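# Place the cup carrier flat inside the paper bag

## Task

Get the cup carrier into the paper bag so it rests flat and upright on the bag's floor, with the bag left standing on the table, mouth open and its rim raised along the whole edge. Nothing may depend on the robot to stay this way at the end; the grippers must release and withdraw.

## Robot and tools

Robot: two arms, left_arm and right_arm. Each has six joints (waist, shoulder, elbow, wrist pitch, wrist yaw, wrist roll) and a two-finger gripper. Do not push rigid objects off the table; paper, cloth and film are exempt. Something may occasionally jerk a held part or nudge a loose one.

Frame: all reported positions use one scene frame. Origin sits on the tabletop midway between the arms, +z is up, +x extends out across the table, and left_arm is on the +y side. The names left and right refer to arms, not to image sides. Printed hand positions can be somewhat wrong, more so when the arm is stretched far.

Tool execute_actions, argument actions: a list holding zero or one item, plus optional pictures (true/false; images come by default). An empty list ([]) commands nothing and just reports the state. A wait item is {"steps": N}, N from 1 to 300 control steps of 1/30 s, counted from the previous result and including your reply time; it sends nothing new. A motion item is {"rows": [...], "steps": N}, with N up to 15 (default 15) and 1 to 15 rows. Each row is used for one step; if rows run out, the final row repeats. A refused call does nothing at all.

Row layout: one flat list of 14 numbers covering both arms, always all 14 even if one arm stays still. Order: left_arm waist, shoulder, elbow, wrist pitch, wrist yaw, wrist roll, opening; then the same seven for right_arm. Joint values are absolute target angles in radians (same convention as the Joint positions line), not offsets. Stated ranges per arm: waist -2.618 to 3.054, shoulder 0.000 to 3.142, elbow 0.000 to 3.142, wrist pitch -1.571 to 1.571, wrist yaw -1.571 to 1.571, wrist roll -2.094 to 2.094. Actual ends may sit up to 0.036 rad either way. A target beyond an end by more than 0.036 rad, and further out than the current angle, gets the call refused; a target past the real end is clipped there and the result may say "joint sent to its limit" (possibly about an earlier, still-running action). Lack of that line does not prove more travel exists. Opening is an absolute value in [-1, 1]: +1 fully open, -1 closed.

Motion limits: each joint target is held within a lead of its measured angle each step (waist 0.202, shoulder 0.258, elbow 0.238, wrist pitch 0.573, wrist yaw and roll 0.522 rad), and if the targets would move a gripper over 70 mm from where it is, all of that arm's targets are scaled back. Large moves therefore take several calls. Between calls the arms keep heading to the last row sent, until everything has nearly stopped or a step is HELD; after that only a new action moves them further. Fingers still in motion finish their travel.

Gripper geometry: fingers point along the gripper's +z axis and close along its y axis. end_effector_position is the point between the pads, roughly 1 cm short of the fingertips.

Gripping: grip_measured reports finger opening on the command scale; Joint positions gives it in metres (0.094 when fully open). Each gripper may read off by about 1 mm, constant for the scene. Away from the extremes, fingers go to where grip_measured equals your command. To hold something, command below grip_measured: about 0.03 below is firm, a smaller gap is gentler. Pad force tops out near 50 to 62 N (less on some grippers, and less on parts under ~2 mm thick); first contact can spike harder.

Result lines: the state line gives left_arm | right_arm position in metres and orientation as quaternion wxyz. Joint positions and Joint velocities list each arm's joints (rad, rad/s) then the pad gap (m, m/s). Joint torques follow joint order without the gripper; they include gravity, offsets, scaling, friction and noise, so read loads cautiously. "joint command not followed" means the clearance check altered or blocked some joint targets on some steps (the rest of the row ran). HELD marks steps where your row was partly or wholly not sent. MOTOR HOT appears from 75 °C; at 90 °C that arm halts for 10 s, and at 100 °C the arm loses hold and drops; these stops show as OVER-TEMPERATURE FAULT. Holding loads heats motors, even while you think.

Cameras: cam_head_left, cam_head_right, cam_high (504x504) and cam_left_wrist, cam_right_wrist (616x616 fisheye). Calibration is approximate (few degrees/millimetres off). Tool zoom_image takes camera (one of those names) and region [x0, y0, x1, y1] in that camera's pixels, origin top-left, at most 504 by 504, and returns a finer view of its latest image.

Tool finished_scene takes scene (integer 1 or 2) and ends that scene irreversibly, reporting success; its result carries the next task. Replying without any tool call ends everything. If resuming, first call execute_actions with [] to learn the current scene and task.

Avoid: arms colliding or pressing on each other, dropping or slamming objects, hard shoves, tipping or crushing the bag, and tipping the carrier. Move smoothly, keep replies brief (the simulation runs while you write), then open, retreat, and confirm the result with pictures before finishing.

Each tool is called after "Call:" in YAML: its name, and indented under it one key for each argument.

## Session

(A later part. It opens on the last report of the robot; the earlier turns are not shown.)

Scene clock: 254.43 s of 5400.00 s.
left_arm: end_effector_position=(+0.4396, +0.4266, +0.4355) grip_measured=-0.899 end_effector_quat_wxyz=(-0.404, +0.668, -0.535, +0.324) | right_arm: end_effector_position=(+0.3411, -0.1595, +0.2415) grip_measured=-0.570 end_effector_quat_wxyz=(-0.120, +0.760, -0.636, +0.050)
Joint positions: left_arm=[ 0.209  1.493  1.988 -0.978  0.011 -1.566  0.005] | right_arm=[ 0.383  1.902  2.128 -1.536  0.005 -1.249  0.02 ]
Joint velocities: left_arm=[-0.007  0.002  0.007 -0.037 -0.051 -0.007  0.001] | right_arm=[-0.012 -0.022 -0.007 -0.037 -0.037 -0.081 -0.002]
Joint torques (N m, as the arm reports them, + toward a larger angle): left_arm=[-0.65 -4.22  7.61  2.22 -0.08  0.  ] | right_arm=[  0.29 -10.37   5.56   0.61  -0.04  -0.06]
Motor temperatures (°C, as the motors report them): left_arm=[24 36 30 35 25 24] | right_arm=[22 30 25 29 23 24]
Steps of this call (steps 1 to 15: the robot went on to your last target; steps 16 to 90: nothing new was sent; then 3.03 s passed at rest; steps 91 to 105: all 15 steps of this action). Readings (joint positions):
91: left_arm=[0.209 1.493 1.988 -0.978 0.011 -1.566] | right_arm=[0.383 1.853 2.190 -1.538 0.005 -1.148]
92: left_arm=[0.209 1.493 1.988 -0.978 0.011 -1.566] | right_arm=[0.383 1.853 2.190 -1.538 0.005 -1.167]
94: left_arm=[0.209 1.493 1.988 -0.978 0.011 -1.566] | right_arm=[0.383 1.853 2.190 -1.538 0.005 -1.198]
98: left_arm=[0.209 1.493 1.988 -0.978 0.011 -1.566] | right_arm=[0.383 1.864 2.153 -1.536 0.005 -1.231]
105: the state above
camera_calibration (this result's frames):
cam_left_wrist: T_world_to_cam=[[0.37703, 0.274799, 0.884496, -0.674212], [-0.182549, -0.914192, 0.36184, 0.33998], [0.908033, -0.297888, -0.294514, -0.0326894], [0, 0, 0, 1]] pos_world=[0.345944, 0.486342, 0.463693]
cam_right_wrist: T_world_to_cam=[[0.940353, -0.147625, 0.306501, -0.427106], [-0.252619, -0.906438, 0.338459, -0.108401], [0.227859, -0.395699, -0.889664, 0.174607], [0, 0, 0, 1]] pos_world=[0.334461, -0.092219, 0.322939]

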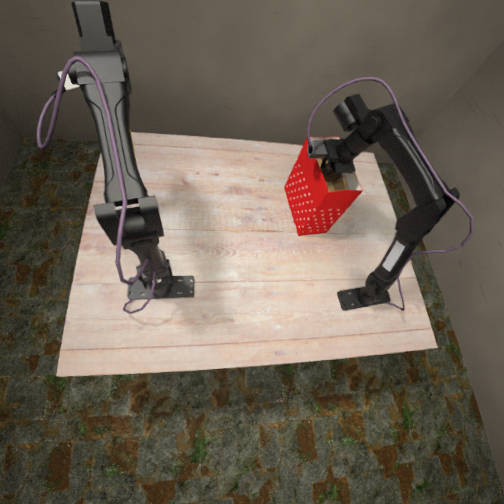

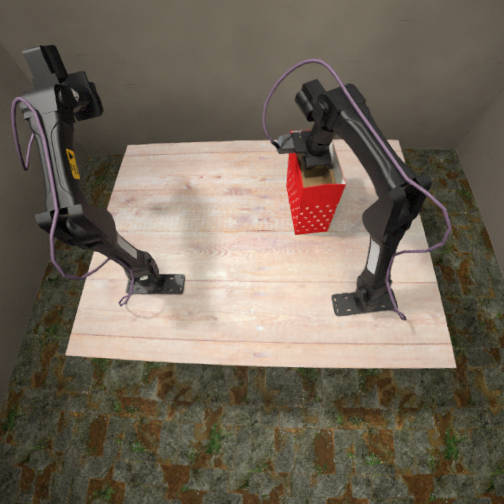

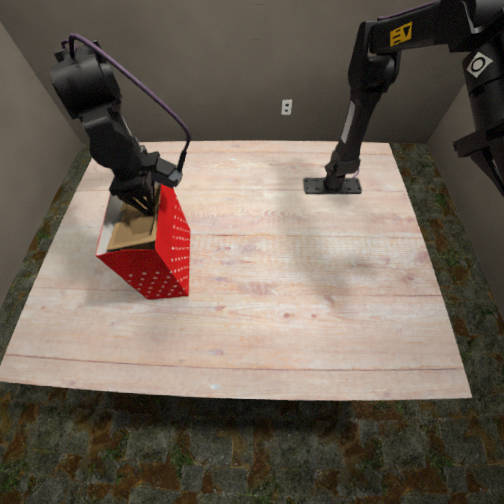

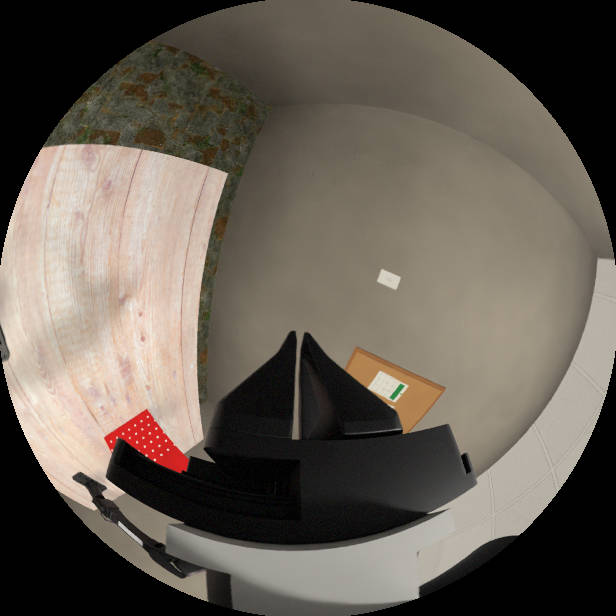

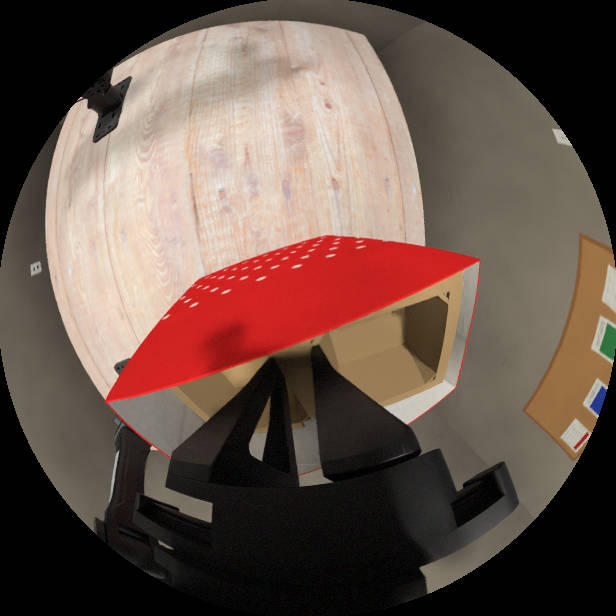

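Fully inside. Centre slightly toward −y and release.

Call:
execute_actions:
  actions:
    - {"rows":[[0.2,1.5,2.0,-1.0,0,-1.57,-0.9,0.35,1.89,2.12,-1.54,0,-1.26,-0.6],[0.2,1.5,2.0,-1.0,0,-1.57,-0.9,0.35,1.89,2.12,-1.54,0,-1.26,-0.6],[0.2,1.5,2.0,-1.0,0,-1.57,-0.9,0.35,1.89,2.12,-1.54,0,-1.26,-0.6],[0.2,1.5,2.0,-1.0,0,-1.57,-0.9,0.35,1.89,2.12,-1.54,0,-1.26,-0.6],[0.2,1.5,2.0,-1.0,0,-1.57,-0.9,0.35,1.89,2.12,-1.54,0,-1.26,-0.6],[0.2,1.5,2.0,-1.0,0,-1.57,-0.9,0.35,1.89,2.12,-1.54,0,-1.26,-0.6],[0.2,1.5,2.0,-1.0,0,-1.57,-0.9,0.35,1.89,2.12,-1.54,0,-1.26,-0.6],[0.2,1.5,2.0,-1.0,0,-1.57,-0.9,0.35,1.89,2.12,-1.54,0,-1.26,-0.2]],"steps":15}
  pictures: false

Call:
execute_actions:
  actions:
    - {"rows":[[0.2,1.5,2.0,-1.0,0,-1.57,-0.9,0.35,1.87,2.2,-1.54,0,-1.26,-0.2],[0.2,1.5,2.0,-1.0,0,-1.57,-0.9,0.35,1.85,2.3,-1.54,0,-1.26,-0.2],[0.2,1.5,2.0,-1.0,0,-1.57,-0.9,0.35,1.8,2.4,-1.54,0,-1.26,-0.2],[0.2,1.5,2.0,-1.0,0,-1.57,-0.9,0.35,1.7,2.5,-1.54,0,-1.26,-0.2]],"steps":15}
  pictures: false

Call:
execute_actions:
  actions:
    - {"rows":[[0.2,1.5,2.0,-1.0,0,-1.57,-0.9,0.35,1.7,2.5,-1.3,0,-1.26,-0.2]],"steps":15}

Call:
zoom_image:
  camera: "cam_right_wrist"
  region: [100,150,500,550]

Scene clock: 268.27 s of 5400.00 s.
left_arm: end_effector_position=(+0.4396, +0.4266, +0.4355) grip_measured=-0.899 end_effector_quat_wxyz=(-0.404, +0.668, -0.535, +0.324) | right_arm: end_effector_position=(+0.3464, -0.1695, +0.2415) grip_measured=-0.202 end_effector_quat_wxyz=(-0.119, +0.752, -0.646, +0.051)
Joint positions: left_arm=[ 0.209  1.493  1.988 -0.978  0.011 -1.566  0.005] | right_arm=[ 0.353  1.902  2.128 -1.536  0.003 -1.253  0.037]
Joint velocities: left_arm=[-0.002  0.002 -0.012 -0.007 -0.007 -0.007 -0.002] | right_arm=[ 0.002 -0.012 -0.002  0.007  0.037 -0.037  0.001]
Joint torques (N m, as the arm reports them, + toward a larger angle): left_arm=[-0.6  -4.23  7.63  2.23 -0.09  0.  ] | right_arm=[ -0.19 -10.61   5.51   0.63  -0.02  -0.04]
Motor temperatures (°C, as the motors report them): left_arm=[24 36 30 35 25 24] | right_arm=[22 31 25 28 23 24]
Steps of this call (steps 1 to 15: the robot went on to your last target; steps 16 to 90: nothing new was sent; then 10.33 s passed at rest; steps 91 to 105: all 15 steps of this action). Readings (joint positions):
91: left_arm=[0.209 1.493 1.988 -0.978 0.011 -1.566] | right_arm=[0.380 1.902 2.128 -1.536 0.004 -1.253]
92: left_arm=[0.209 1.493 1.988 -0.978 0.011 -1.566] | right_arm=[0.376 1.902 2.128 -1.536 0.003 -1.253]
94: left_arm=[0.209 1.493 1.988 -0.978 0.011 -1.566] | right_arm=[0.363 1.902 2.128 -1.536 0.003 -1.253]
98: left_arm=[0.209 1.493 1.988 -0.978 0.011 -1.566] | right_arm=[0.353 1.902 2.128 -1.536 0.003 -1.253]
105: the state above

Scene clock: 268.77 s of 5400.00 s.
left_arm: end_effector_position=(+0.4396, +0.4266, +0.4355) grip_measured=-0.899 end_effector_quat_wxyz=(-0.404, +0.668, -0.535, +0.324) | right_arm: end_effector_position=(+0.3129, -0.1866, +0.4406) grip_measured=-0.202 end_effector_quat_wxyz=(-0.387, +0.689, -0.591, +0.162)
Joint positions: left_arm=[ 0.209  1.493  1.988 -0.978  0.011 -1.566  0.005] | right_arm=[ 0.353  1.67   2.495 -1.531  0.003 -1.255  0.038]
Joint velocities: left_arm=[-0.012 -0.007 -0.002 -0.037 -0.037 -0.022  0.   ] | right_arm=[-0.012 -0.198  0.1    0.007 -0.022 -0.022 -0.   ]
Joint torques (N m, as the arm reports them, + toward a larger angle): left_arm=[-0.61 -4.21  7.64  2.23 -0.09  0.  ] | right_arm=[-0.3  -1.57  4.33  1.42 -0.04 -0.03]
Motor temperatures (°C, as the motors report them): left_arm=[24 36 30 35 25 24] | right_arm=[22 31 25 28 23 24]
Steps of this call (steps 1 to 15: all 15 steps of this action). Readings (joint positions):
1: left_arm=[0.209 1.493 1.988 -0.978 0.011 -1.566] | right_arm=[0.353 1.902 2.135 -1.539 0.003 -1.254]
2: left_arm=[0.209 1.493 1.988 -0.978 0.011 -1.566] | right_arm=[0.353 1.905 2.162 -1.547 0.003 -1.254]
4: left_arm=[0.209 1.493 1.988 -0.978 0.011 -1.566] | right_arm=[0.353 1.896 2.231 -1.541 0.003 -1.254]
8: left_arm=[0.209 1.493 1.988 -0.978 0.011 -1.566] | right_arm=[0.353 1.816 2.356 -1.537 0.003 -1.254]
15: the state above

Scene clock: 269.27 s of 5400.00 s.
left_arm: end_effector_position=(+0.4396, +0.4266, +0.4355) grip_measured=-0.899 end_effector_quat_wxyz=(-0.404, +0.668, -0.535, +0.324) | right_arm: end_effector_position=(+0.3494, -0.1680, +0.4719) grip_measured=-0.202 end_effector_quat_wxyz=(-0.460, +0.658, -0.564, +0.192)
Joint positions: left_arm=[ 0.209  1.493  1.988 -0.978  0.011 -1.566  0.005] | right_arm=[ 0.353  1.702  2.496 -1.321  0.003 -1.256  0.038]
Joint velocities: left_arm=[ 0.002  0.002 -0.017 -0.051  0.022 -0.081 -0.001] | right_arm=[ 0.007 -0.017  0.012  0.051 -0.037 -0.051 -0.001]
Joint torques (N m, as the arm reports them, + toward a larger angle): left_arm=[-0.63 -4.21  7.65  2.23 -0.09  0.01] | right_arm=[-0.24 -6.54  5.26  1.75 -0.01 -0.04]
Motor temperatures (°C, as the motors report them): left_arm=[24 36 30 35 25 24] | right_arm=[22 31 25 29 23 24]
Steps of this call (steps 1 to 15: all 15 steps of this action). Readings (joint positions):
1: left_arm=[0.209 1.493 1.988 -0.978 0.011 -1.566] | right_arm=[0.353 1.666 2.496 -1.512 0.003 -1.256]
2: left_arm=[0.209 1.493 1.988 -0.978 0.011 -1.566] | right_arm=[0.353 1.666 2.496 -1.474 0.003 -1.256]
4: left_arm=[0.209 1.493 1.988 -0.978 0.011 -1.566] | right_arm=[0.353 1.678 2.496 -1.410 0.003 -1.256]
8: left_arm=[0.209 1.493 1.988 -0.978 0.011 -1.566] | right_arm=[0.353 1.699 2.496 -1.349 0.003 -1.256]
15: the state above
camera_calibration (this result's frames):
cam_left_wrist: T_world_to_cam=[[0.37703, 0.274799, 0.884496, -0.674212], [-0.182549, -0.914192, 0.36184, 0.33998], [0.908033, -0.297888, -0.294514, -0.0326894], [0, 0, 0, 1]] pos_world=[0.345944, 0.486342, 0.463693]
cam_right_wrist: T_world_to_cam=[[0.547165, -0.36631, 0.752614, -0.616625], [-0.316552, -0.922933, -0.219068, 0.0906588], [0.774859, -0.118375, -0.620952, 0.102991], [0, 0, 0, 1]] pos_world=[0.28629, -0.130012, 0.547894]

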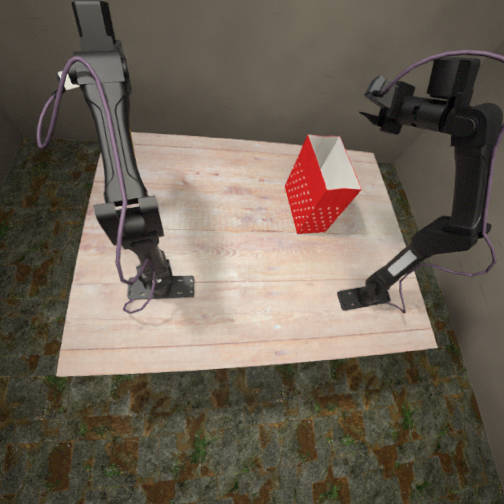

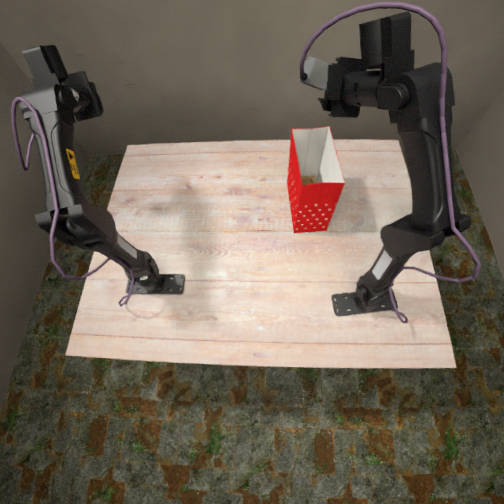

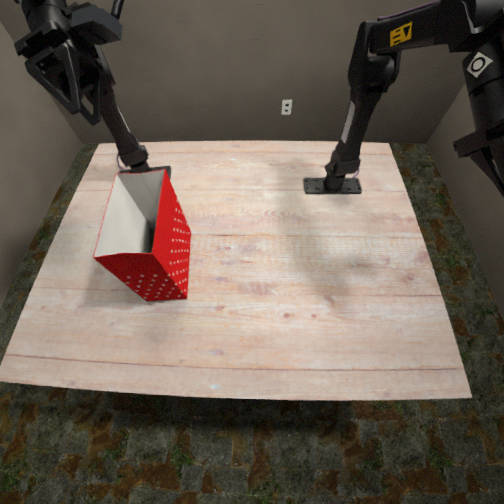

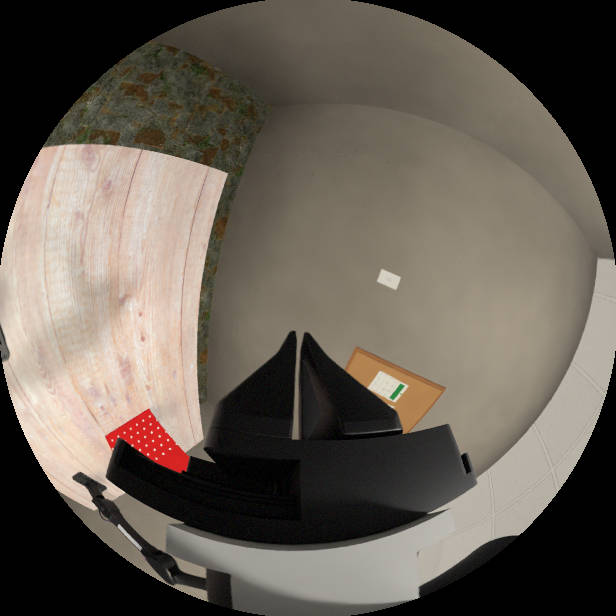

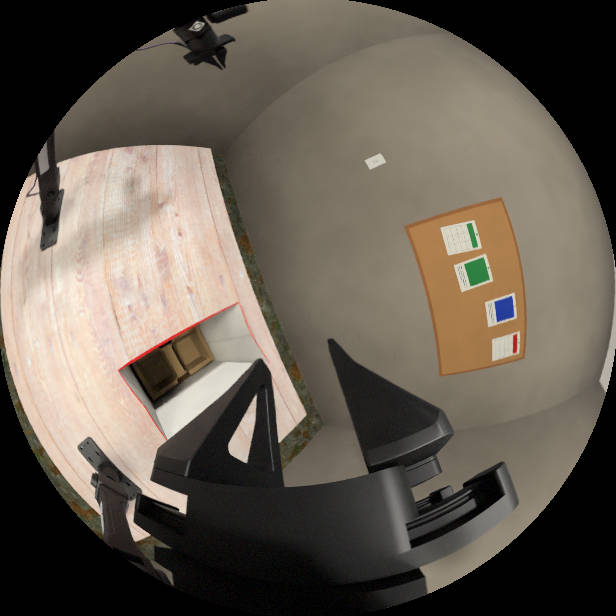

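Region (100, 150, 500, 550) of cam_right_wrist's 616x616 image, scaled by 1.260, with more detail than that image has.

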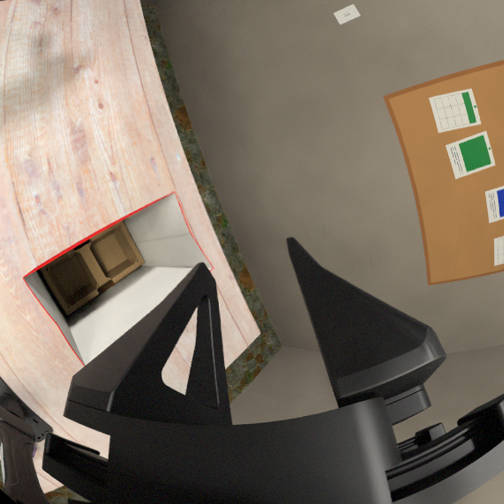

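Looks flat at the bottom.

Call:
finished_scene:
  scene: 2

The scene is finished: the task was done.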